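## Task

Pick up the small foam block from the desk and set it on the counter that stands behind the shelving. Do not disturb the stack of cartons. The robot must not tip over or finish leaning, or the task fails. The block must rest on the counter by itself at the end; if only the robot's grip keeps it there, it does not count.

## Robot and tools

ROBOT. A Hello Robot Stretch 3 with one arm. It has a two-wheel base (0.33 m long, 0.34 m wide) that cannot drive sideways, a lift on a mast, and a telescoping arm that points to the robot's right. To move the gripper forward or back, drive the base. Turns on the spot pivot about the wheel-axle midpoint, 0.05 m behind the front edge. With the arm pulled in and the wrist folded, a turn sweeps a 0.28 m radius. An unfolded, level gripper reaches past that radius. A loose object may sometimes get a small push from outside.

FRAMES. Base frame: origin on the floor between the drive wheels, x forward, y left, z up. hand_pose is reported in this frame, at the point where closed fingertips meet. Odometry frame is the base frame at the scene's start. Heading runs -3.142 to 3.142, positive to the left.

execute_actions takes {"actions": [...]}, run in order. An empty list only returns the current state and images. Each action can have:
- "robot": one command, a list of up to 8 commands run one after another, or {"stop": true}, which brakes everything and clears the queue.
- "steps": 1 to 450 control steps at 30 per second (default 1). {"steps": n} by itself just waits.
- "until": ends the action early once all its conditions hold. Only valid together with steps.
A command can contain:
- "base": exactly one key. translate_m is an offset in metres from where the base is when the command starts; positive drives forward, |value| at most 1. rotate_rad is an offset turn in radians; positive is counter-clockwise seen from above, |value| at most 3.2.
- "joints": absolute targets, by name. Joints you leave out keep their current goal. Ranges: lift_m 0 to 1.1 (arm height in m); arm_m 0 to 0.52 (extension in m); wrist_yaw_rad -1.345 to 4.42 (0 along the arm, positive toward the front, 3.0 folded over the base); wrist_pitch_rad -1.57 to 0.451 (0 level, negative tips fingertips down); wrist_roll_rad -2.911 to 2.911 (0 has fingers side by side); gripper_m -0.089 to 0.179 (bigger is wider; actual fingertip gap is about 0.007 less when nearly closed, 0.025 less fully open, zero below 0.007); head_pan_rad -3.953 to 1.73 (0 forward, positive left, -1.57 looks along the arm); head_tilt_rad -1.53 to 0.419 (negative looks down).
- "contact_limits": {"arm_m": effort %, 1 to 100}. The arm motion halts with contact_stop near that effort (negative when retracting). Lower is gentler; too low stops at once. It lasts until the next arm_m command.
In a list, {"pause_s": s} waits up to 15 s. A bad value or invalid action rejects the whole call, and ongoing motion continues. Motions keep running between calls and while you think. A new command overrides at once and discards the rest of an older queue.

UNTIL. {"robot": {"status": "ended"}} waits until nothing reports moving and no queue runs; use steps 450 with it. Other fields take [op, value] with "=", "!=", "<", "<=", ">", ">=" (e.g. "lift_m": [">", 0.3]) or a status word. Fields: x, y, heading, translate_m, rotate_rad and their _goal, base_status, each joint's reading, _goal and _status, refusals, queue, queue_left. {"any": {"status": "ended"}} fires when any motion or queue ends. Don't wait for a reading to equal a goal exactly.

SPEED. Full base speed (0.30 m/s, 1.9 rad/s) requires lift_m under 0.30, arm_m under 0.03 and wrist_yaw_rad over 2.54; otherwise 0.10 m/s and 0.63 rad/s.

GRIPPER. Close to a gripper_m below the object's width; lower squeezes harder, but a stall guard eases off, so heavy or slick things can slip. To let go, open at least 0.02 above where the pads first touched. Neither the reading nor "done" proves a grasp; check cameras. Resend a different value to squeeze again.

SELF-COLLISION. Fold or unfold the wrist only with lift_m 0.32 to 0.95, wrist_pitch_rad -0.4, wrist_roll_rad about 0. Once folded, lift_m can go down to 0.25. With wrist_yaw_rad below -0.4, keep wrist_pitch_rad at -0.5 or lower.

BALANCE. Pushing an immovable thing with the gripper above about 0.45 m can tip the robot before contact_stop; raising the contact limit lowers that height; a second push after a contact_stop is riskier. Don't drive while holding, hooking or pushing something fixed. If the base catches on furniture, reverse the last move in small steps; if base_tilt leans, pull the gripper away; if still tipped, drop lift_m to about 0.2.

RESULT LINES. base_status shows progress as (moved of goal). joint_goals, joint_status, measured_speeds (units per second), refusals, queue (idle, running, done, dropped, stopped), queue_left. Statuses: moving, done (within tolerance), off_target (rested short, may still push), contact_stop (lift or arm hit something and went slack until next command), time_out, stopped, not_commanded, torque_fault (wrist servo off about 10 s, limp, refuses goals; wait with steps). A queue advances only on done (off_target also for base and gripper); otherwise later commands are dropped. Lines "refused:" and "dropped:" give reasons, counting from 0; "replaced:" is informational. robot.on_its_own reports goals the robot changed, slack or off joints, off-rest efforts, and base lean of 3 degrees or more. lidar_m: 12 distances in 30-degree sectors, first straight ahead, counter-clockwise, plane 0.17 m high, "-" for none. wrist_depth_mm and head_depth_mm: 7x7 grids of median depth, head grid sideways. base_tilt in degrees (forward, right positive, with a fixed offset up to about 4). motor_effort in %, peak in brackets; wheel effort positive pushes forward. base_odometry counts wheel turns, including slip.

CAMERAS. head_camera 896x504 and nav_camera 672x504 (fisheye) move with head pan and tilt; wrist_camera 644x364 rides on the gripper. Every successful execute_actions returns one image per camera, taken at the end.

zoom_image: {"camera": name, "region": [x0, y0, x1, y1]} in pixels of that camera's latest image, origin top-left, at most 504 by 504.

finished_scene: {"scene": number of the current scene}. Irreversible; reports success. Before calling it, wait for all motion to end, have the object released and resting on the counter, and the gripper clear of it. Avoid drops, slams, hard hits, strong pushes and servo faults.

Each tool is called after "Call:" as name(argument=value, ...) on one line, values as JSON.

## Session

Call:
execute_actions(actions=[])

Scene clock: 0.00 s.
robot.base_odometry: x=+0.000 y=+0.000 heading=+0.000 (m, m, rad; robot's odometry frame)
robot.turned_by_wheels: +0.000 (rad since the last result)
robot.turned_by_imu: +0.000 (rad since the last result)
robot.base_tilt: forward=-2.1 right=+2.3 (deg)
robot.lidar_m: 1.37 1.79 1.14 0.96 0.96 1.06 0.86 0.83 0.92 1.43 2.80 2.07
robot.head_depth_mm: 1710 2118 2121 2098 2077 1770 1319 / 1728 2054 2011 2014 2011 1746 1227 / 1750 1972 1947 1947 1954 1713 1203 / 1750 1890 1889 1881 1871 1686 1133 / 1793 1821 1813 1812 1812 1663 1076 / 1730 1746 1746 1740 1739 1692 1717 / 1697 1694 1681 1673 1675 1661 1659
robot.base_status: not_commanded
robot.joint_positions: lift_m=+0.414 arm_m=-0.002 wrist_yaw_rad=+2.989 wrist_pitch_rad=-0.553 wrist_roll_rad=-0.003 gripper_m=+0.037 head_pan_rad=+0.011 head_tilt_rad=-0.021
robot.joint_goals: lift_m=+0.414 arm_m=-0.002 wrist_yaw_rad=+2.989 wrist_pitch_rad=-0.553 wrist_roll_rad=-0.003 gripper_m=+0.037 head_pan_rad=+0.011 head_tilt_rad=-0.021
robot.joint_status: lift_m=not_commanded arm_m=not_commanded wrist_yaw_rad=not_commanded wrist_pitch_rad=not_commanded wrist_roll_rad=not_commanded gripper_m=not_commanded head_pan_rad=not_commanded head_tilt_rad=not_commanded
robot.measured_speeds: translate_m=+0.000 rotate_rad=+0.000 lift_m=+0.000 arm_m=+0.000 wrist_yaw_rad=+0.000 wrist_pitch_rad=+0.000 wrist_roll_rad=+0.000 head_pan_rad=+0.000 head_tilt_rad=+0.000
robot: refusals=0 queue=idle queue_left=0
robot.motor_effort: left_wheel=+0 right_wheel=+0 lift_m=+22 arm_m=+0 wrist_yaw_rad=+0 wrist_pitch_rad=+4 wrist_roll_rad=-1 gripper_m=+0 head_pan_rad=+0 head_tilt_rad=+1 (%)
robot.hand_pose: x=+0.0100 y=+0.0603 z=+0.3981 quat_wxyz=(+0.244, +0.692, +0.141, +0.665) (m; robot's base frame)
robot.wrist_depth_mm: 745 - 925 - - - - / 803 - - - - - - / 853 937 - - - 976 961 / 889 898 867 846 829 802 798 / 764 741 - 704 710 682 668 / 647 641 623 609 - 592 580 / 562 557 - - 525 516 512
pictures: head_camera (sideways: a quarter turn clockwise sets it upright), nav_camera (sideways: a quarter turn counterclockwise sets it upright), wrist_camera
Images, in order (width x height): head_camera 896x504, nav_camera 672x504, wrist_camera 644x364.

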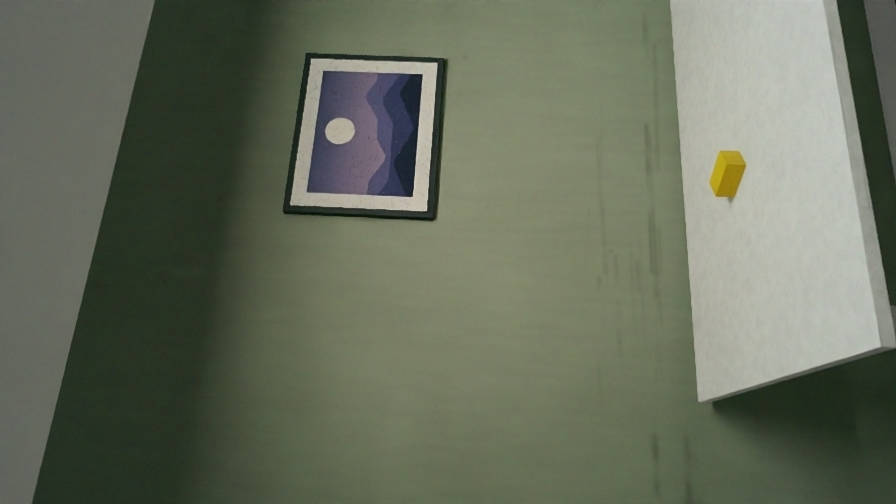

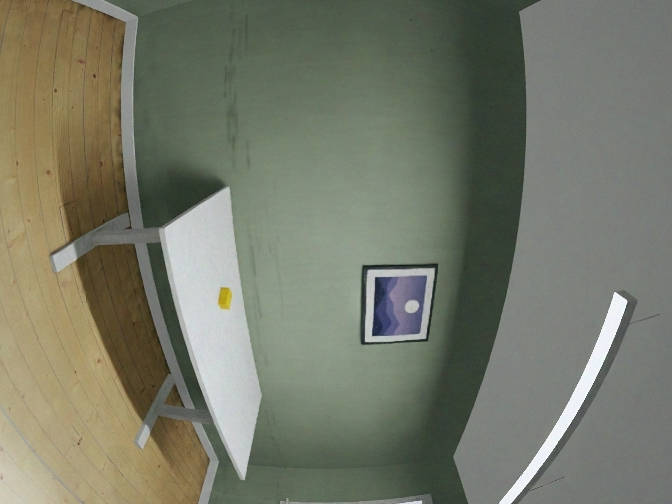

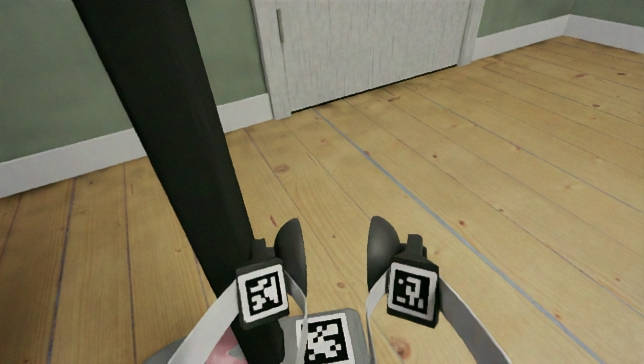

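Call:
execute_actions(actions=[{"robot":[{"joints":{"lift_m":0.28}},{"base":{"rotate_rad":-0.45}},{"base":{"translate_m":0.83}},{"base":{"rotate_rad":2.32},"joints":{"lift_m":0.9,"head_pan_rad":-1.57,"head_tilt_rad":-0.7}}],"steps":450,"until":{"robot":{"status":"ended"}}}])

Scene clock: 20.93 s.
robot.base_odometry: x=+0.747 y=-0.361 heading=+1.870 (m, m, rad; robot's odometry frame)
robot.turned_by_wheels: +1.870 (rad since the last result)
robot.turned_by_imu: +1.860 (rad since the last result)
robot.base_tilt: forward=-2.1 right=+2.3 (deg)
robot.lidar_m: 1.53 1.58 1.49 1.39 1.71 1.92 2.21 1.24 1.27 1.20 0.78 1.60
robot.head_depth_mm: 1010 1126 1236 988 771 - - / 1006 1127 1225 985 768 - - / 1005 1119 1222 937 766 662 - / 1008 1126 1228 970 758 658 - / 1006 1122 1222 964 757 665 - / 1012 1124 1218 966 756 670 1169 / 1010 1122 1247 957 753 671 1204
robot.base_status: done (rotate_rad +2.3199 of +2.3200)
robot.joint_positions: lift_m=+0.899 arm_m=-0.002 wrist_yaw_rad=+2.989 wrist_pitch_rad=-0.555 wrist_roll_rad=-0.003 gripper_m=+0.037 head_pan_rad=-1.563 head_tilt_rad=-0.692
robot.joint_goals: lift_m=+0.900 arm_m=-0.002 wrist_yaw_rad=+2.989 wrist_pitch_rad=-0.555 wrist_roll_rad=-0.003 gripper_m=+0.037 head_pan_rad=-1.570 head_tilt_rad=-0.700
robot.joint_status: lift_m=done arm_m=not_commanded wrist_yaw_rad=not_commanded wrist_pitch_rad=not_commanded wrist_roll_rad=not_commanded gripper_m=not_commanded head_pan_rad=done head_tilt_rad=done
robot.measured_speeds: translate_m=+0.000 rotate_rad=+0.000 lift_m=+0.000 arm_m=+0.000 wrist_yaw_rad=+0.000 wrist_pitch_rad=+0.000 wrist_roll_rad=+0.000 head_pan_rad=+0.000 head_tilt_rad=+0.000
robot: refusals=0 queue=done queue_left=0
robot.motor_effort: left_wheel=-1(7) right_wheel=+2(10) lift_m=+31(31) arm_m=+1(1) wrist_yaw_rad=+0(0) wrist_pitch_rad=+5(5) wrist_roll_rad=-1(0) gripper_m=+0(1) head_pan_rad=-4(47) head_tilt_rad=-3(28) (%)
robot.hand_pose: x=+0.0099 y=+0.0600 z=+0.8827 quat_wxyz=(+0.245, +0.692, +0.142, +0.664) (m; robot's base frame)
robot.wrist_depth_mm: - - - - - - - / - - - - - - - / - - - - - - - / - - - - - - - / - - - - - - - / - - - - - - - / - - - - - 999 979
pictures: head_camera (sideways: a quarter turn clockwise sets it upright), nav_camera (sideways: a quarter turn counterclockwise sets it upright), wrist_camera
Images, in order (width x height): head_camera 896x504, nav_camera 672x504, wrist_camera 644x364.

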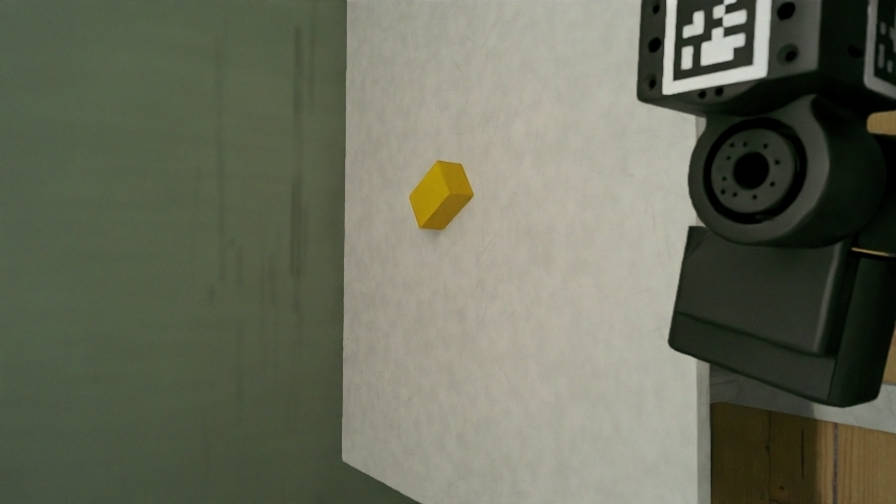

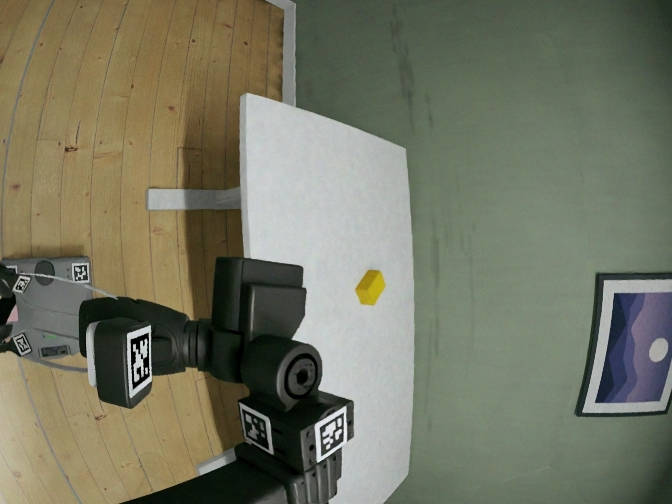

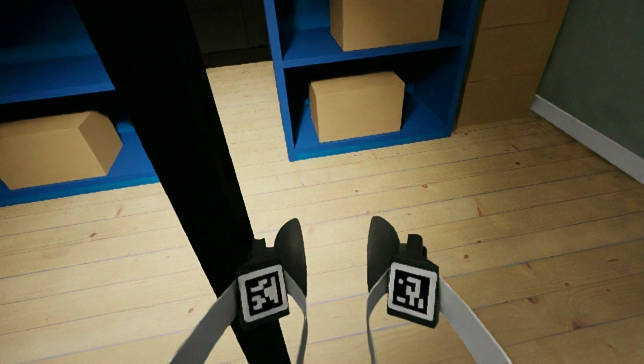

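Call:
execute_actions(actions=[{"robot":[{"base":{"translate_m":-0.035},"joints":{"wrist_pitch_rad":-0.4}},{"joints":{"wrist_yaw_rad":0,"gripper_m":0.15}},{"joints":{"lift_m":1.0,"arm_m":0.52,"wrist_pitch_rad":-1.0}},{"joints":{"lift_m":0.87}}],"steps":450,"until":{"robot":{"status":"ended"}}}])

Scene clock: 34.17 s.
robot.base_odometry: x=+0.758 y=-0.394 heading=+1.870 (m, m, rad; robot's odometry frame)
robot.turned_by_wheels: +0.000 (rad since the last result)
robot.turned_by_imu: -0.002 (rad since the last result)
robot.base_tilt: forward=-2.1 right=+2.3 (deg)
robot.lidar_m: 1.56 1.63 1.48 1.39 1.71 2.00 2.18 1.21 1.27 1.21 0.79 1.63
robot.head_depth_mm: 1012 1128 1237 - - 1335 1214 / 1012 1129 - 941 765 680 1202 / 1009 1108 - 935 761 678 1208 / 1012 1125 1228 939 761 677 1213 / 1010 1122 1224 965 758 674 1210 / 1007 1117 1224 965 755 672 1176 / 1013 1120 1219 958 753 670 1199
robot.base_status: done (translate_m -0.0350 of -0.0350)
robot.joint_positions: lift_m=+0.871 arm_m=+0.518 wrist_yaw_rad=+0.001 wrist_pitch_rad=-1.007 wrist_roll_rad=-0.003 gripper_m=+0.150 head_pan_rad=-1.563 head_tilt_rad=-0.692
robot.joint_goals: lift_m=+0.870 arm_m=+0.520 wrist_yaw_rad=+0.000 wrist_pitch_rad=-1.000 wrist_roll_rad=-0.003 gripper_m=+0.150 head_pan_rad=-1.570 head_tilt_rad=-0.700
robot.joint_status: lift_m=done arm_m=done wrist_yaw_rad=done wrist_pitch_rad=done wrist_roll_rad=not_commanded gripper_m=done head_pan_rad=done head_tilt_rad=done
robot.measured_speeds: translate_m=+0.000 rotate_rad=+0.000 lift_m=+0.000 arm_m=+0.000 wrist_yaw_rad=+0.000 wrist_pitch_rad=+0.000 wrist_roll_rad=+0.000 head_pan_rad=+0.000 head_tilt_rad=+0.000
robot: refusals=0 queue=done queue_left=0
robot.motor_effort: left_wheel=-1(5) right_wheel=+2(4) lift_m=+11(34) arm_m=+2(5) wrist_yaw_rad=-1(4) wrist_pitch_rad=+2(6) wrist_roll_rad=+0(0) gripper_m=+0(99) head_pan_rad=-4(4) head_tilt_rad=-3(3) (%)
robot.hand_pose: x=-0.0215 y=-0.7791 z=+0.7798 quat_wxyz=(+0.621, +0.342, -0.618, -0.341) (m; robot's base frame)
robot.wrist_depth_mm: 340 333 323 315 310 302 295 / 310 303 295 291 282 278 272 / 284 279 273 268 260 257 251 / 262 258 252 199 241 238 234 / 244 240 235 187 188 225 220 / 226 - 220 212 212 211 207 / 216 207 207 204 201 197 193
pictures: head_camera (sideways: a quarter turn clockwise sets it upright), nav_camera (sideways: a quarter turn counterclockwise sets it upright), wrist_camera
Images, in order (width x height): head_camera 896x504, nav_camera 672x504, wrist_camera 644x364.

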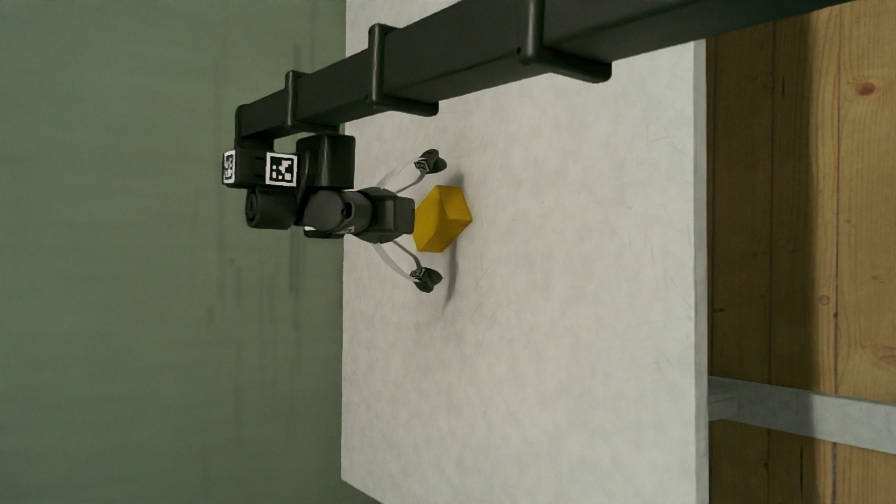

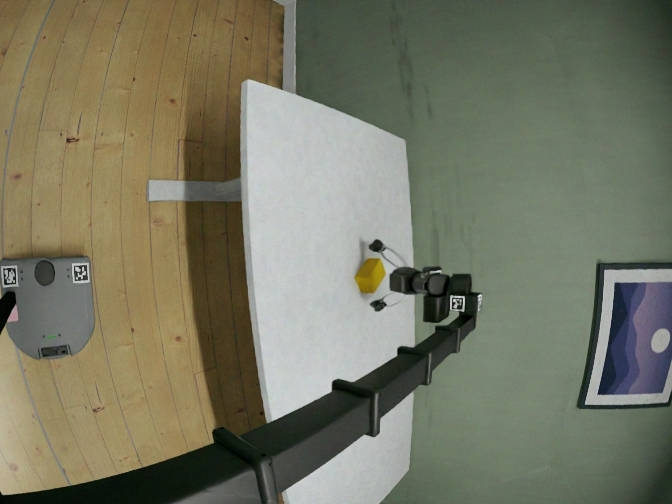

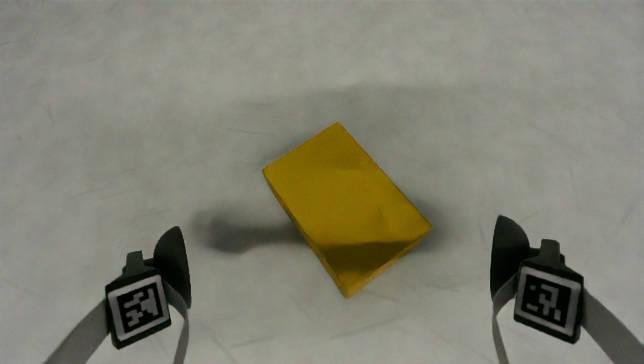

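Call:
execute_actions(actions=[{"robot":[{"joints":{"lift_m":0.835}},{"joints":{"gripper_m":0.02}},{"joints":{"lift_m":0.95}},{"joints":{"arm_m":0,"wrist_pitch_rad":-0.4,"head_pan_rad":1.7,"head_tilt_rad":-0.3}},{"joints":{"lift_m":0.6}},{"joints":{"wrist_yaw_rad":3.0}},{"joints":{"lift_m":0.28}}],"steps":450,"until":{"robot":{"status":"ended"}}},{"steps":300,"until":{"robot":{"status":"ended"}}}])

Scene clock: 58.33 s.
robot.base_odometry: x=+0.758 y=-0.394 heading=+1.870 (m, m, rad; robot's odometry frame)
robot.turned_by_wheels: +0.000 (rad since the last result)
robot.turned_by_imu: -0.003 (rad since the last result)
robot.base_tilt: forward=-2.0 right=+2.3 (deg)
robot.lidar_m: 1.56 1.62 1.48 1.39 1.71 2.00 2.18 1.22 1.27 1.21 0.79 1.64
robot.head_depth_mm: 1595 1664 1338 1382 1496 1561 1587 / 1524 1671 1733 1775 1833 1592 1597 / 2712 3342 3382 1875 1945 1902 1595 / 3275 3419 3558 3076 3039 2095 1600 / 3268 3438 3573 3163 2998 2068 1585 / 1656 1699 1782 1825 1925 1871 1585 / 1318 1344 1410 1493 1567 1654 -
robot.base_status: done (translate_m -0.0350 of -0.0350)
robot.joint_positions: lift_m=+0.281 arm_m=+0.000 wrist_yaw_rad=+2.997 wrist_pitch_rad=-0.420 wrist_roll_rad=-0.003 gripper_m=+0.020 head_pan_rad=+1.693 head_tilt_rad=-0.310
robot.joint_goals: lift_m=+0.280 arm_m=+0.000 wrist_yaw_rad=+3.000 wrist_pitch_rad=-0.400 wrist_roll_rad=-0.003 gripper_m=+0.020 head_pan_rad=+1.700 head_tilt_rad=-0.300
robot.joint_status: lift_m=done arm_m=done wrist_yaw_rad=done wrist_pitch_rad=done wrist_roll_rad=not_commanded gripper_m=done head_pan_rad=done head_tilt_rad=done
robot.measured_speeds: translate_m=+0.000 rotate_rad=+0.000 lift_m=+0.000 arm_m=+0.000 wrist_yaw_rad=+0.000 wrist_pitch_rad=+0.000 wrist_roll_rad=+0.000 head_pan_rad=+0.000 head_tilt_rad=+0.000
robot: refusals=0 queue=done queue_left=0
robot.motor_effort: left_wheel=-1(1) right_wheel=+2(4) lift_m=+11(33) arm_m=+3(5) wrist_yaw_rad=+2(2) wrist_pitch_rad=+6(14) wrist_roll_rad=+0(0) gripper_m=+0(100) head_pan_rad=+4(48) head_tilt_rad=+3(21) (%)
robot.hand_pose: x=+0.0110 y=+0.0770 z=+0.2927 quat_wxyz=(+0.197, +0.699, +0.098, +0.680) (m; robot's base frame)
robot.wrist_depth_mm: - - - - - - - / - - - - - - - / - - - - - 978 954 / 879 840 823 791 772 748 728 / 676 662 670 663 628 594 580 / 558 546 - - 529 504 492 / 472 491 - - 428 432 423
pictures: head_camera (sideways: a quarter turn clockwise sets it upright), nav_camera (sideways: a quarter turn counterclockwise sets it upright), wrist_camera
Images, in order (width x height): head_camera 896x504, nav_camera 672x504, wrist_camera 644x364.

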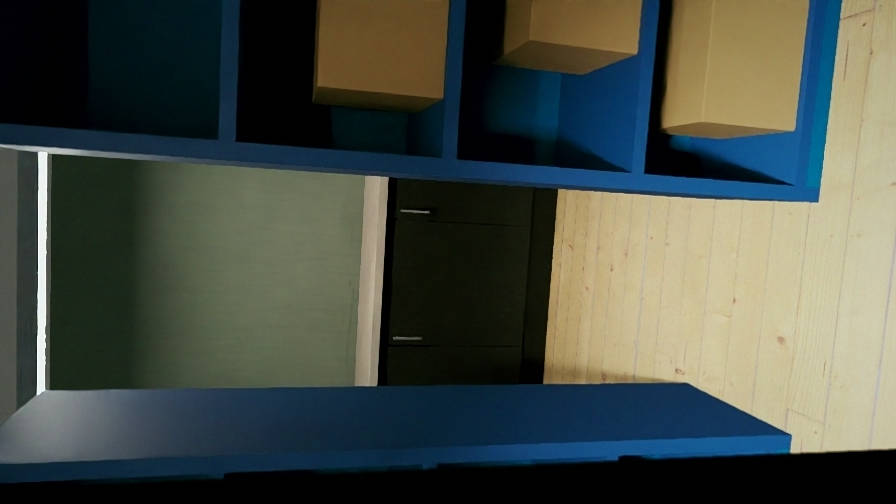

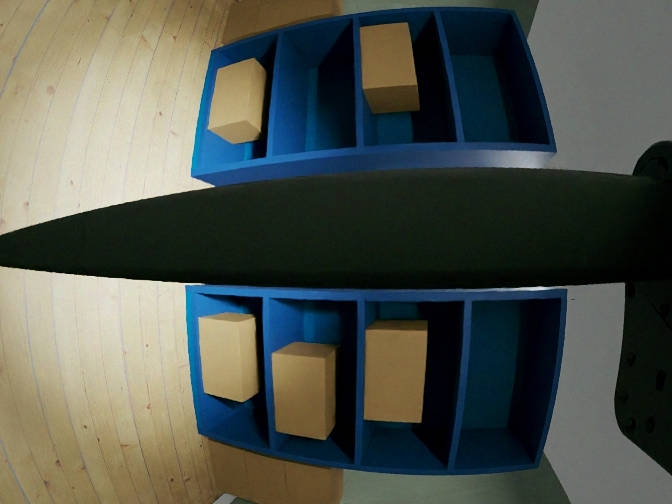

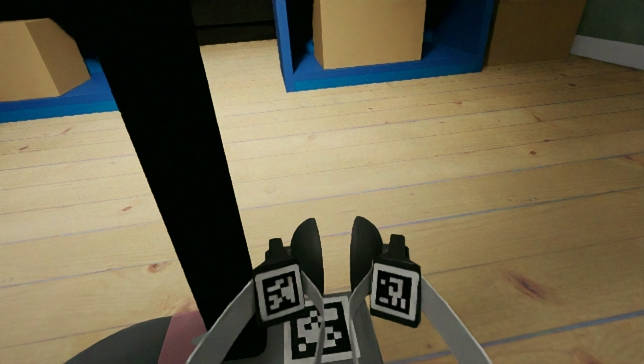

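Missed. Retry.

Call:
execute_actions(actions=[{"robot":[{"joints":{"lift_m":0.9,"head_pan_rad":-1.57,"head_tilt_rad":-0.7}},{"joints":{"wrist_yaw_rad":0,"gripper_m":0.15}},{"joints":{"lift_m":1.0,"arm_m":0.52,"wrist_pitch_rad":-1.0}}],"steps":450,"until":{"robot":{"status":"ended"}}}])

Scene clock: 75.33 s.
robot.base_odometry: x=+0.758 y=-0.394 heading=+1.870 (m, m, rad; robot's odometry frame)
robot.turned_by_wheels: +0.000 (rad since the last result)
robot.turned_by_imu: -0.002 (rad since the last result)
robot.base_tilt: forward=-2.1 right=+2.4 (deg)
robot.lidar_m: 1.56 1.62 1.48 1.39 1.71 2.01 2.17 1.21 1.27 1.21 0.79 1.64
robot.head_depth_mm: 1012 - 1236 989 770 683 1214 / 998 1163 1231 980 766 679 1221 / 996 - 1242 975 763 678 1209 / 1011 1124 1220 966 761 676 1207 / 1009 1123 1224 966 761 674 1204 / 1005 1125 1220 963 756 673 1184 / 1010 1126 1222 957 752 668 1192
robot.base_status: done (translate_m -0.0350 of -0.0350)
robot.joint_positions: lift_m=+0.999 arm_m=+0.518 wrist_yaw_rad=+0.001 wrist_pitch_rad=-1.007 wrist_roll_rad=-0.003 gripper_m=+0.150 head_pan_rad=-1.563 head_tilt_rad=-0.692
robot.joint_goals: lift_m=+1.000 arm_m=+0.520 wrist_yaw_rad=+0.000 wrist_pitch_rad=-1.000 wrist_roll_rad=-0.003 gripper_m=+0.150 head_pan_rad=-1.570 head_tilt_rad=-0.700
robot.joint_status: lift_m=done arm_m=done wrist_yaw_rad=done wrist_pitch_rad=done wrist_roll_rad=not_commanded gripper_m=done head_pan_rad=done head_tilt_rad=done
robot.measured_speeds: translate_m=+0.000 rotate_rad=+0.000 lift_m=+0.000 arm_m=+0.000 wrist_yaw_rad=+0.000 wrist_pitch_rad=+0.000 wrist_roll_rad=+0.000 head_pan_rad=+0.000 head_tilt_rad=+0.000
robot: refusals=0 queue=done queue_left=0
robot.motor_effort: left_wheel=-1(1) right_wheel=+2(2) lift_m=+31(32) arm_m=+3(3) wrist_yaw_rad=-1(2) wrist_pitch_rad=+1(7) wrist_roll_rad=+0(0) gripper_m=+0(98) head_pan_rad=-4(48) head_tilt_rad=-3(21) (%)
robot.hand_pose: x=-0.0215 y=-0.7791 z=+0.9087 quat_wxyz=(+0.621, +0.342, -0.618, -0.341) (m; robot's base frame)
robot.wrist_depth_mm: 521 515 508 501 490 476 467 / 491 476 472 460 448 435 429 / 450 443 427 423 411 404 397 / 413 406 403 390 383 376 370 / 385 378 370 365 358 354 346 / 359 - 347 339 336 334 325 / 335 326 326 321 316 309 305
pictures: head_camera (sideways: a quarter turn clockwise sets it upright), nav_camera (sideways: a quarter turn counterclockwise sets it upright), wrist_camera
Images, in order (width x height): head_camera 896x504, nav_camera 672x504, wrist_camera 644x364.

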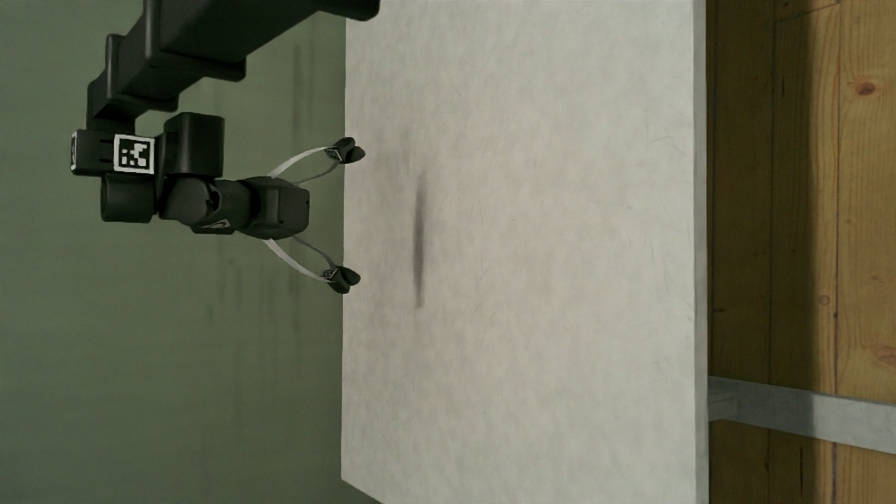

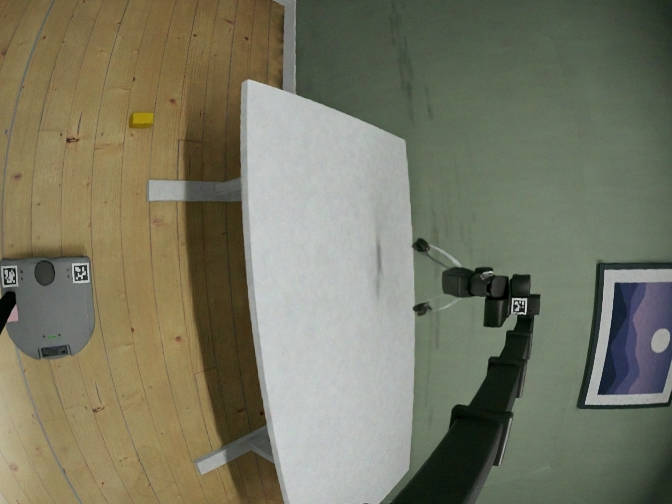

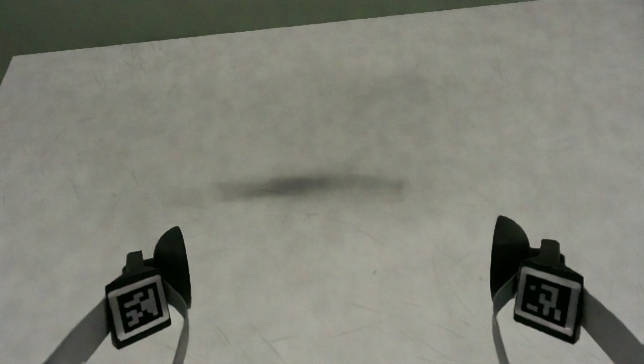

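Call:
execute_actions(actions=[{"robot":[{"joints":{"arm_m":0}},{"base":{"translate_m":0.7},"joints":{"head_tilt_rad":-1.2}},{"joints":{"lift_m":0.4,"wrist_pitch_rad":-1.5}}],"steps":450,"until":{"robot":{"status":"ended"}}},{"steps":300,"until":{"robot":{"status":"ended"}}}])

Scene clock: 97.63 s.
robot.base_odometry: x=+0.551 y=+0.274 heading=+1.870 (m, m, rad; robot's odometry frame)
robot.turned_by_wheels: +0.000 (rad since the last result)
robot.turned_by_imu: -0.005 (rad since the last result)
robot.base_tilt: forward=-2.1 right=+2.3 (deg)
robot.lidar_m: 0.86 0.89 1.20 1.44 1.48 2.12 2.87 1.75 0.82 1.17 1.21 0.91
robot.head_depth_mm: 896 1414 1280 1374 1293 1186 1119 / 1186 1445 1573 1425 1297 1195 - / 1187 1455 1579 1426 1318 - - / 1181 1451 1581 1424 1321 - - / 1183 1452 1578 1418 1304 1191 1109 / 1185 1469 1580 1425 1299 1197 1103 / 1187 1464 1575 1423 1297 1195 1101
robot.base_status: done (translate_m +0.7000 of +0.7000)
robot.joint_positions: lift_m=+0.401 arm_m=+0.000 wrist_yaw_rad=+0.001 wrist_pitch_rad=-1.496 wrist_roll_rad=-0.003 gripper_m=+0.150 head_pan_rad=-1.563 head_tilt_rad=-1.185
robot.joint_goals: lift_m=+0.400 arm_m=+0.000 wrist_yaw_rad=+0.000 wrist_pitch_rad=-1.500 wrist_roll_rad=-0.003 gripper_m=+0.150 head_pan_rad=-1.570 head_tilt_rad=-1.200
robot.joint_status: lift_m=done arm_m=done wrist_yaw_rad=done wrist_pitch_rad=done wrist_roll_rad=not_commanded gripper_m=done head_pan_rad=done head_tilt_rad=done
robot.measured_speeds: translate_m=+0.000 rotate_rad=+0.000 lift_m=+0.000 arm_m=+0.000 wrist_yaw_rad=+0.000 wrist_pitch_rad=+0.000 wrist_roll_rad=+0.000 head_pan_rad=+0.000 head_tilt_rad=+0.000
robot: refusals=0 queue=done queue_left=0
robot.motor_effort: left_wheel=-1(3) right_wheel=+1(7) lift_m=+11(27) arm_m=-2(1) wrist_yaw_rad=-1(1) wrist_pitch_rad=-3(1) wrist_roll_rad=-1(0) gripper_m=+1(1) head_pan_rad=-3(4) head_tilt_rad=-5(25) (%)
robot.hand_pose: x=-0.0216 y=-0.1404 z=+0.2820 quat_wxyz=(+0.519, +0.482, -0.517, -0.480) (m; robot's base frame)
robot.wrist_depth_mm: 457 450 442 433 411 421 417 / 461 450 445 439 432 429 420 / 462 454 447 443 437 434 429 / 465 463 458 443 440 437 430 / 471 464 459 - - - 435 / 479 - 463 - - - 438 / 475 476 472 - - - -
pictures: head_camera (sideways: a quarter turn clockwise sets it upright), nav_camera (sideways: a quarter turn counterclockwise sets it upright), wrist_camera
Images, in order (width x height): head_camera 896x504, nav_camera 672x504, wrist_camera 644x364.

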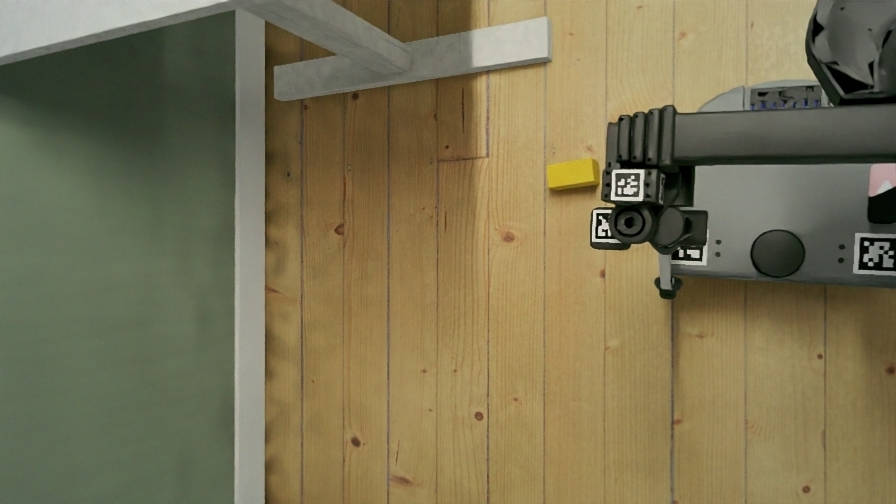

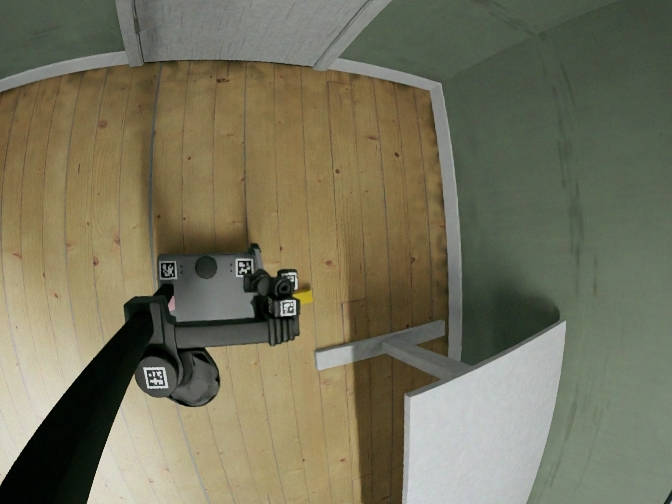

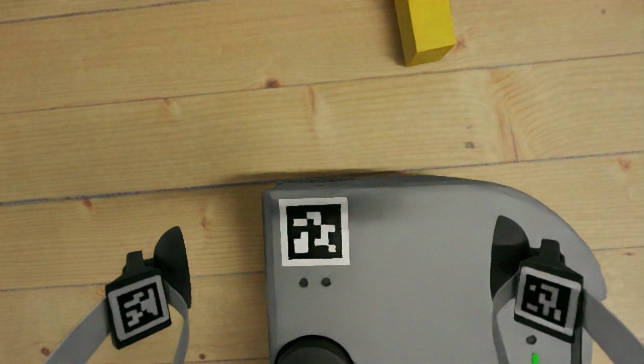

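Call:
execute_actions(actions=[{"robot":[{"base":{"translate_m":-0.11},"joints":{"arm_m":0.25}},{"joints":{"lift_m":0.2}}],"steps":450,"until":{"robot":{"status":"ended"}}}])

Scene clock: 106.23 s.
robot.base_odometry: x=+0.584 y=+0.169 heading=+1.870 (m, m, rad; robot's odometry frame)
robot.turned_by_wheels: +0.000 (rad since the last result)
robot.turned_by_imu: -0.001 (rad since the last result)
robot.base_tilt: forward=-2.1 right=+2.3 (deg)
robot.lidar_m: 0.97 1.00 1.34 1.43 1.47 2.04 2.77 1.70 0.77 1.18 1.21 1.02
robot.head_depth_mm: 858 757 674 1419 1290 1190 1114 / 877 799 1441 1383 1297 1218 - / 1189 1456 1577 1439 1306 - - / 1175 1454 1584 1432 1258 1213 - / 1193 1464 1575 1434 1287 1191 1100 / 1185 1470 1567 1434 1293 1194 1100 / 1190 1471 1572 1424 1291 1199 1104
robot.base_status: done (translate_m -0.1100 of -0.1100)
robot.joint_positions: lift_m=+0.201 arm_m=+0.250 wrist_yaw_rad=+0.001 wrist_pitch_rad=-1.497 wrist_roll_rad=-0.003 gripper_m=+0.150 head_pan_rad=-1.563 head_tilt_rad=-1.186
robot.joint_goals: lift_m=+0.200 arm_m=+0.250 wrist_yaw_rad=+0.000 wrist_pitch_rad=-1.500 wrist_roll_rad=-0.003 gripper_m=+0.150 head_pan_rad=-1.570 head_tilt_rad=-1.200
robot.joint_status: lift_m=done arm_m=done wrist_yaw_rad=done wrist_pitch_rad=done wrist_roll_rad=not_commanded gripper_m=done head_pan_rad=done head_tilt_rad=done
robot.measured_speeds: translate_m=+0.000 rotate_rad=+0.000 lift_m=+0.000 arm_m=+0.000 wrist_yaw_rad=+0.000 wrist_pitch_rad=+0.000 wrist_roll_rad=+0.000 head_pan_rad=+0.000 head_tilt_rad=+0.000
robot: refusals=0 queue=done queue_left=0
robot.motor_effort: left_wheel=-1(3) right_wheel=+1(4) lift_m=+11(12) arm_m=+2(3) wrist_yaw_rad=-1(1) wrist_pitch_rad=-2(3) wrist_roll_rad=+0(0) gripper_m=+0(0) head_pan_rad=-4(4) head_tilt_rad=-5(5) (%)
robot.hand_pose: x=-0.0216 y=-0.3896 z=+0.0820 quat_wxyz=(+0.519, +0.482, -0.517, -0.481) (m; robot's base frame)
robot.wrist_depth_mm: 247 246 241 237 236 233 230 / 250 247 244 240 237 234 231 / 252 250 245 244 240 237 234 / 255 252 249 245 243 239 237 / 258 255 251 188 245 242 237 / 261 - 253 188 246 245 240 / 263 260 255 190 249 247 243
pictures: head_camera (sideways: a quarter turn clockwise sets it upright), nav_camera (sideways: a quarter turn counterclockwise sets it upright), wrist_camera
Images, in order (width x height): head_camera 896x504, nav_camera 672x504, wrist_camera 644x364.

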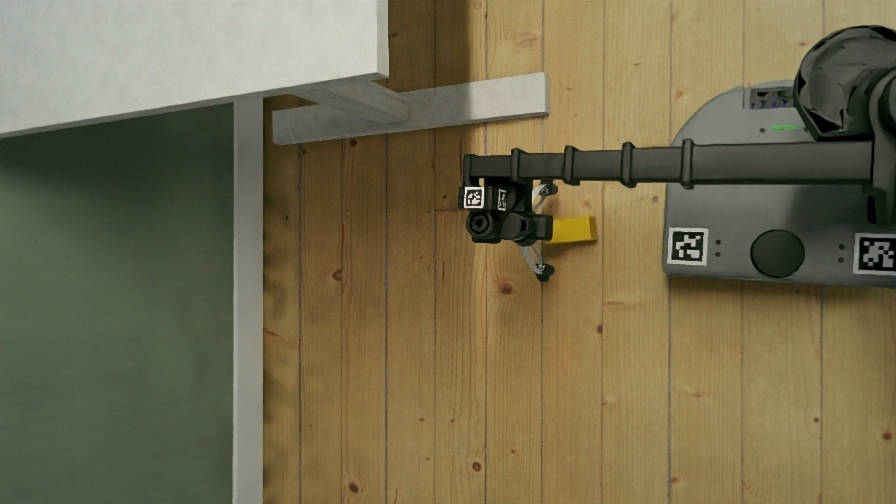

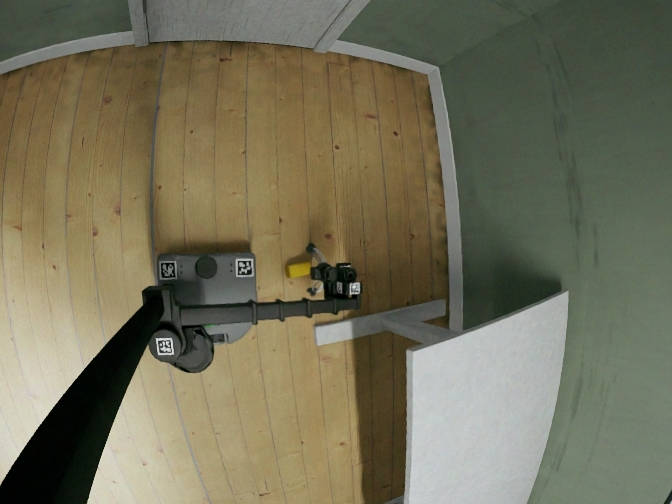

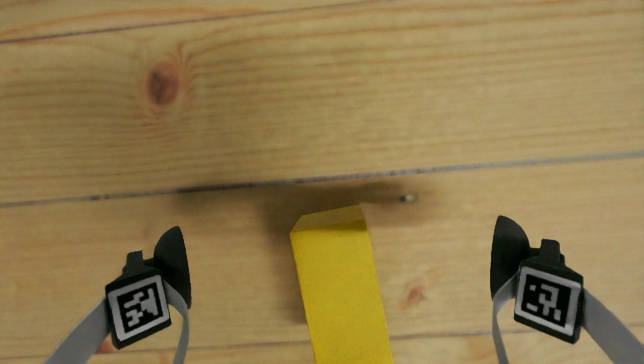

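Call:
execute_actions(actions=[{"robot":[{"joints":{"arm_m":0.21}},{"joints":{"lift_m":0.145}},{"joints":{"gripper_m":0.0}},{"joints":{"lift_m":0.5}},{"joints":{"arm_m":0,"wrist_pitch_rad":-0.4}},{"joints":{"wrist_yaw_rad":3.0}},{"joints":{"lift_m":0.28}}],"steps":450,"until":{"robot":{"status":"ended"}}},{"steps":300,"until":{"robot":{"status":"ended"}}}])

Scene clock: 124.90 s.
robot.base_odometry: x=+0.584 y=+0.169 heading=+1.870 (m, m, rad; robot's odometry frame)
robot.turned_by_wheels: +0.000 (rad since the last result)
robot.turned_by_imu: -0.002 (rad since the last result)
robot.base_tilt: forward=-2.1 right=+2.3 (deg)
robot.lidar_m: 0.97 1.00 1.35 1.44 1.48 2.04 2.76 1.70 0.78 1.18 1.21 1.02
robot.head_depth_mm: 859 754 678 1423 1302 1194 1126 / 880 797 1443 1383 1287 1212 - / 1197 1467 1572 1432 1305 - - / 1186 1466 1585 1417 1318 - 785 / 1182 1464 1592 1425 1286 1189 1103 / 1186 1472 1592 1420 1293 1187 1099 / 1193 1454 1580 1424 1298 1192 1100
robot.base_status: done (translate_m -0.1100 of -0.1100)
robot.joint_positions: lift_m=+0.281 arm_m=+0.000 wrist_yaw_rad=+2.997 wrist_pitch_rad=-0.423 wrist_roll_rad=-0.003 gripper_m=+0.005 head_pan_rad=-1.563 head_tilt_rad=-1.186
robot.joint_goals: lift_m=+0.280 arm_m=+0.000 wrist_yaw_rad=+3.000 wrist_pitch_rad=-0.400 wrist_roll_rad=-0.003 gripper_m=+0.003 head_pan_rad=-1.570 head_tilt_rad=-1.200
robot.joint_status: lift_m=done arm_m=done wrist_yaw_rad=done wrist_pitch_rad=done wrist_roll_rad=not_commanded gripper_m=done head_pan_rad=done head_tilt_rad=done
robot.measured_speeds: translate_m=+0.000 rotate_rad=+0.000 lift_m=+0.000 arm_m=+0.000 wrist_yaw_rad=+0.000 wrist_pitch_rad=+0.000 wrist_roll_rad=+0.000 head_pan_rad=+0.000 head_tilt_rad=+0.000
robot: refusals=0 queue=done queue_left=0
robot.motor_effort: left_wheel=+0(0) right_wheel=+1(1) lift_m=+11(33) arm_m=-1(2) wrist_yaw_rad=+2(2) wrist_pitch_rad=+7(8) wrist_roll_rad=+0(0) gripper_m=-25(100) head_pan_rad=-3(3) head_tilt_rad=-6(5) (%)
robot.hand_pose: x=+0.0110 y=+0.0763 z=+0.2921 quat_wxyz=(+0.198, +0.699, +0.099, +0.680) (m; robot's base frame)
robot.wrist_depth_mm: - - - - - - - / - - - - - - - / - - - - - 974 941 / 882 837 774 127 745 743 721 / 676 661 - 128 604 594 581 / 554 548 - 129 128 501 491 / 473 - - 130 421 429 423
pictures: head_camera (sideways: a quarter turn clockwise sets it upright), nav_camera (sideways: a quarter turn counterclockwise sets it upright), wrist_camera
Images, in order (width x height): head_camera 896x504, nav_camera 672x504, wrist_camera 644x364.

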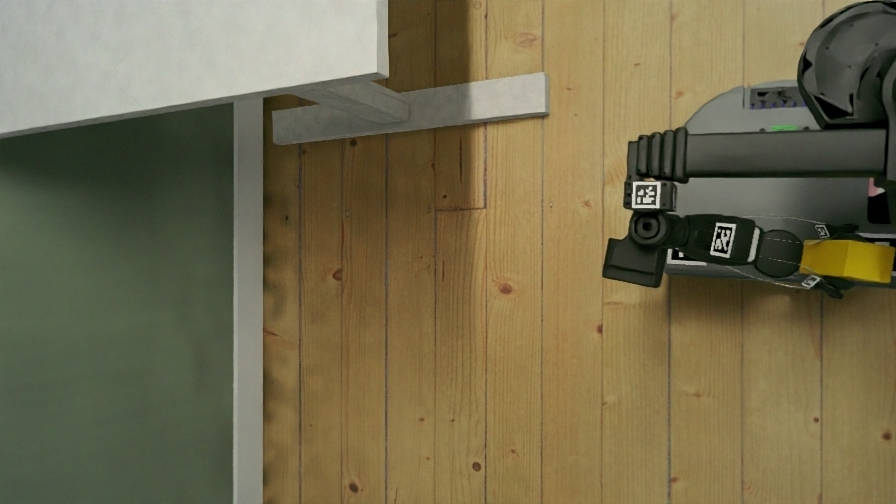

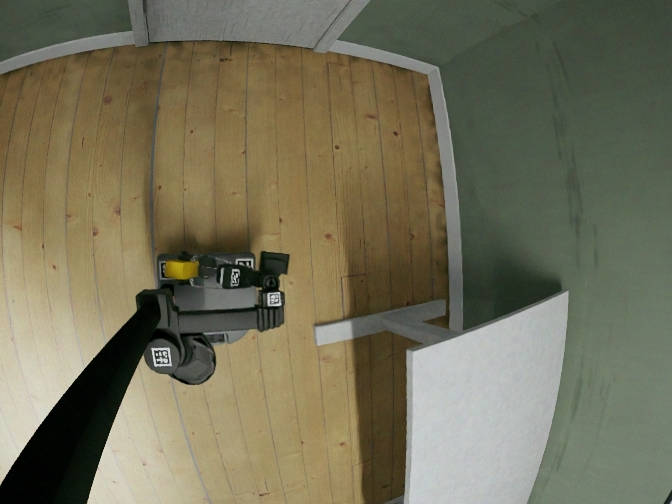

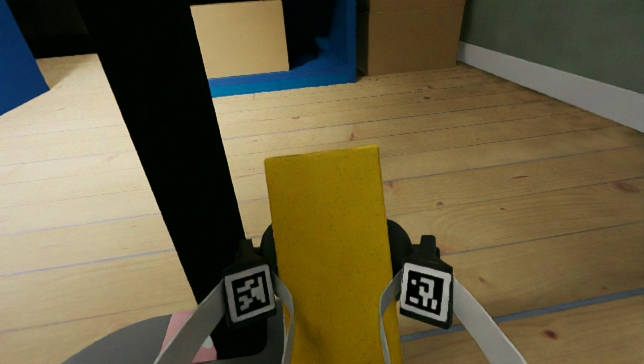

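Call:
execute_actions(actions=[{"robot":[{"base":{"translate_m":-0.92},"joints":{"head_pan_rad":0,"head_tilt_rad":-0.5}},{"base":{"rotate_rad":1.57}},{"base":{"translate_m":0.7}}],"steps":450,"until":{"robot":{"status":"ended"}}}])

Scene clock: 139.50 s.
robot.base_odometry: x=+0.186 y=-0.916 heading=-2.843 (m, m, rad; robot's odometry frame)
robot.turned_by_wheels: +1.570 (rad since the last result)
robot.turned_by_imu: +1.552 (rad since the last result)
robot.base_tilt: forward=-2.0 right=+2.3 (deg)
robot.lidar_m: 1.07 0.73 0.94 1.89 1.93 1.62 1.92 1.56 1.95 1.87 1.06 0.76
robot.head_depth_mm: 881 874 867 861 856 920 1187 / 2474 2647 2267 1218 1210 1189 1189 / 2469 2690 2296 2447 2154 1644 1341 / 2462 2681 2291 2471 2181 1658 1347 / 2453 2660 2250 2474 2118 1646 1343 / 2467 2598 2247 2457 2036 1542 1313 / 2360 945 958 958 969 983 1029
robot.base_status: done (translate_m +0.7000 of +0.7000)
robot.joint_positions: lift_m=+0.281 arm_m=+0.000 wrist_yaw_rad=+2.998 wrist_pitch_rad=-0.423 wrist_roll_rad=-0.003 gripper_m=+0.005 head_pan_rad=-0.007 head_tilt_rad=-0.507
robot.joint_goals: lift_m=+0.280 arm_m=+0.000 wrist_yaw_rad=+3.000 wrist_pitch_rad=-0.400 wrist_roll_rad=-0.003 gripper_m=+0.003 head_pan_rad=+0.000 head_tilt_rad=-0.500
robot.joint_status: lift_m=done arm_m=done wrist_yaw_rad=done wrist_pitch_rad=done wrist_roll_rad=not_commanded gripper_m=done head_pan_rad=done head_tilt_rad=done
robot.measured_speeds: translate_m=+0.000 rotate_rad=+0.000 lift_m=+0.000 arm_m=+0.000 wrist_yaw_rad=+0.000 wrist_pitch_rad=+0.000 wrist_roll_rad=+0.000 head_pan_rad=+0.000 head_tilt_rad=+0.000
robot: refusals=0 queue=done queue_left=0
robot.motor_effort: left_wheel=-1(8) right_wheel=+1(14) lift_m=+11(11) arm_m=-1(1) wrist_yaw_rad=+1(2) wrist_pitch_rad=+7(7) wrist_roll_rad=+0(1) gripper_m=-23(24) head_pan_rad=+4(47) head_tilt_rad=+3(26) (%)
robot.hand_pose: x=+0.0108 y=+0.0763 z=+0.2921 quat_wxyz=(+0.198, +0.699, +0.099, +0.680) (m; robot's base frame)
robot.wrist_depth_mm: - - - - - 963 695 / - - - - - 987 742 / - - - - - 939 767 / 882 846 778 126 751 739 695 / 670 657 - 128 605 599 584 / 549 545 - 129 128 504 485 / 469 - - 130 421 428 424
pictures: head_camera (sideways: a quarter turn clockwise sets it upright), nav_camera (sideways: a quarter turn counterclockwise sets it upright), wrist_camera
Images, in order (width x height): head_camera 896x504, nav_camera 672x504, wrist_camera 644x364.

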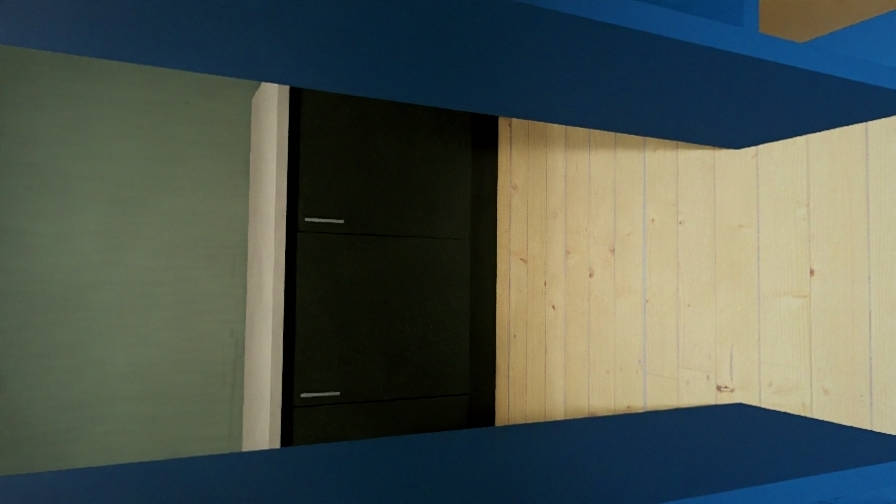

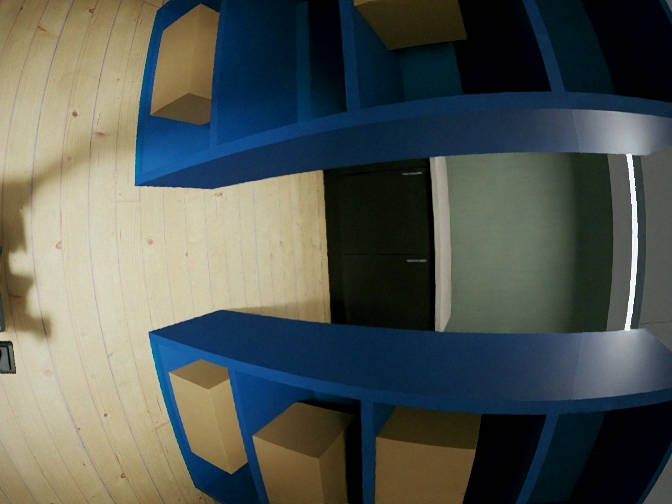

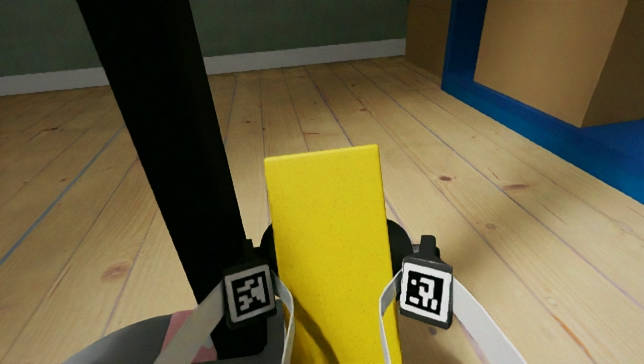

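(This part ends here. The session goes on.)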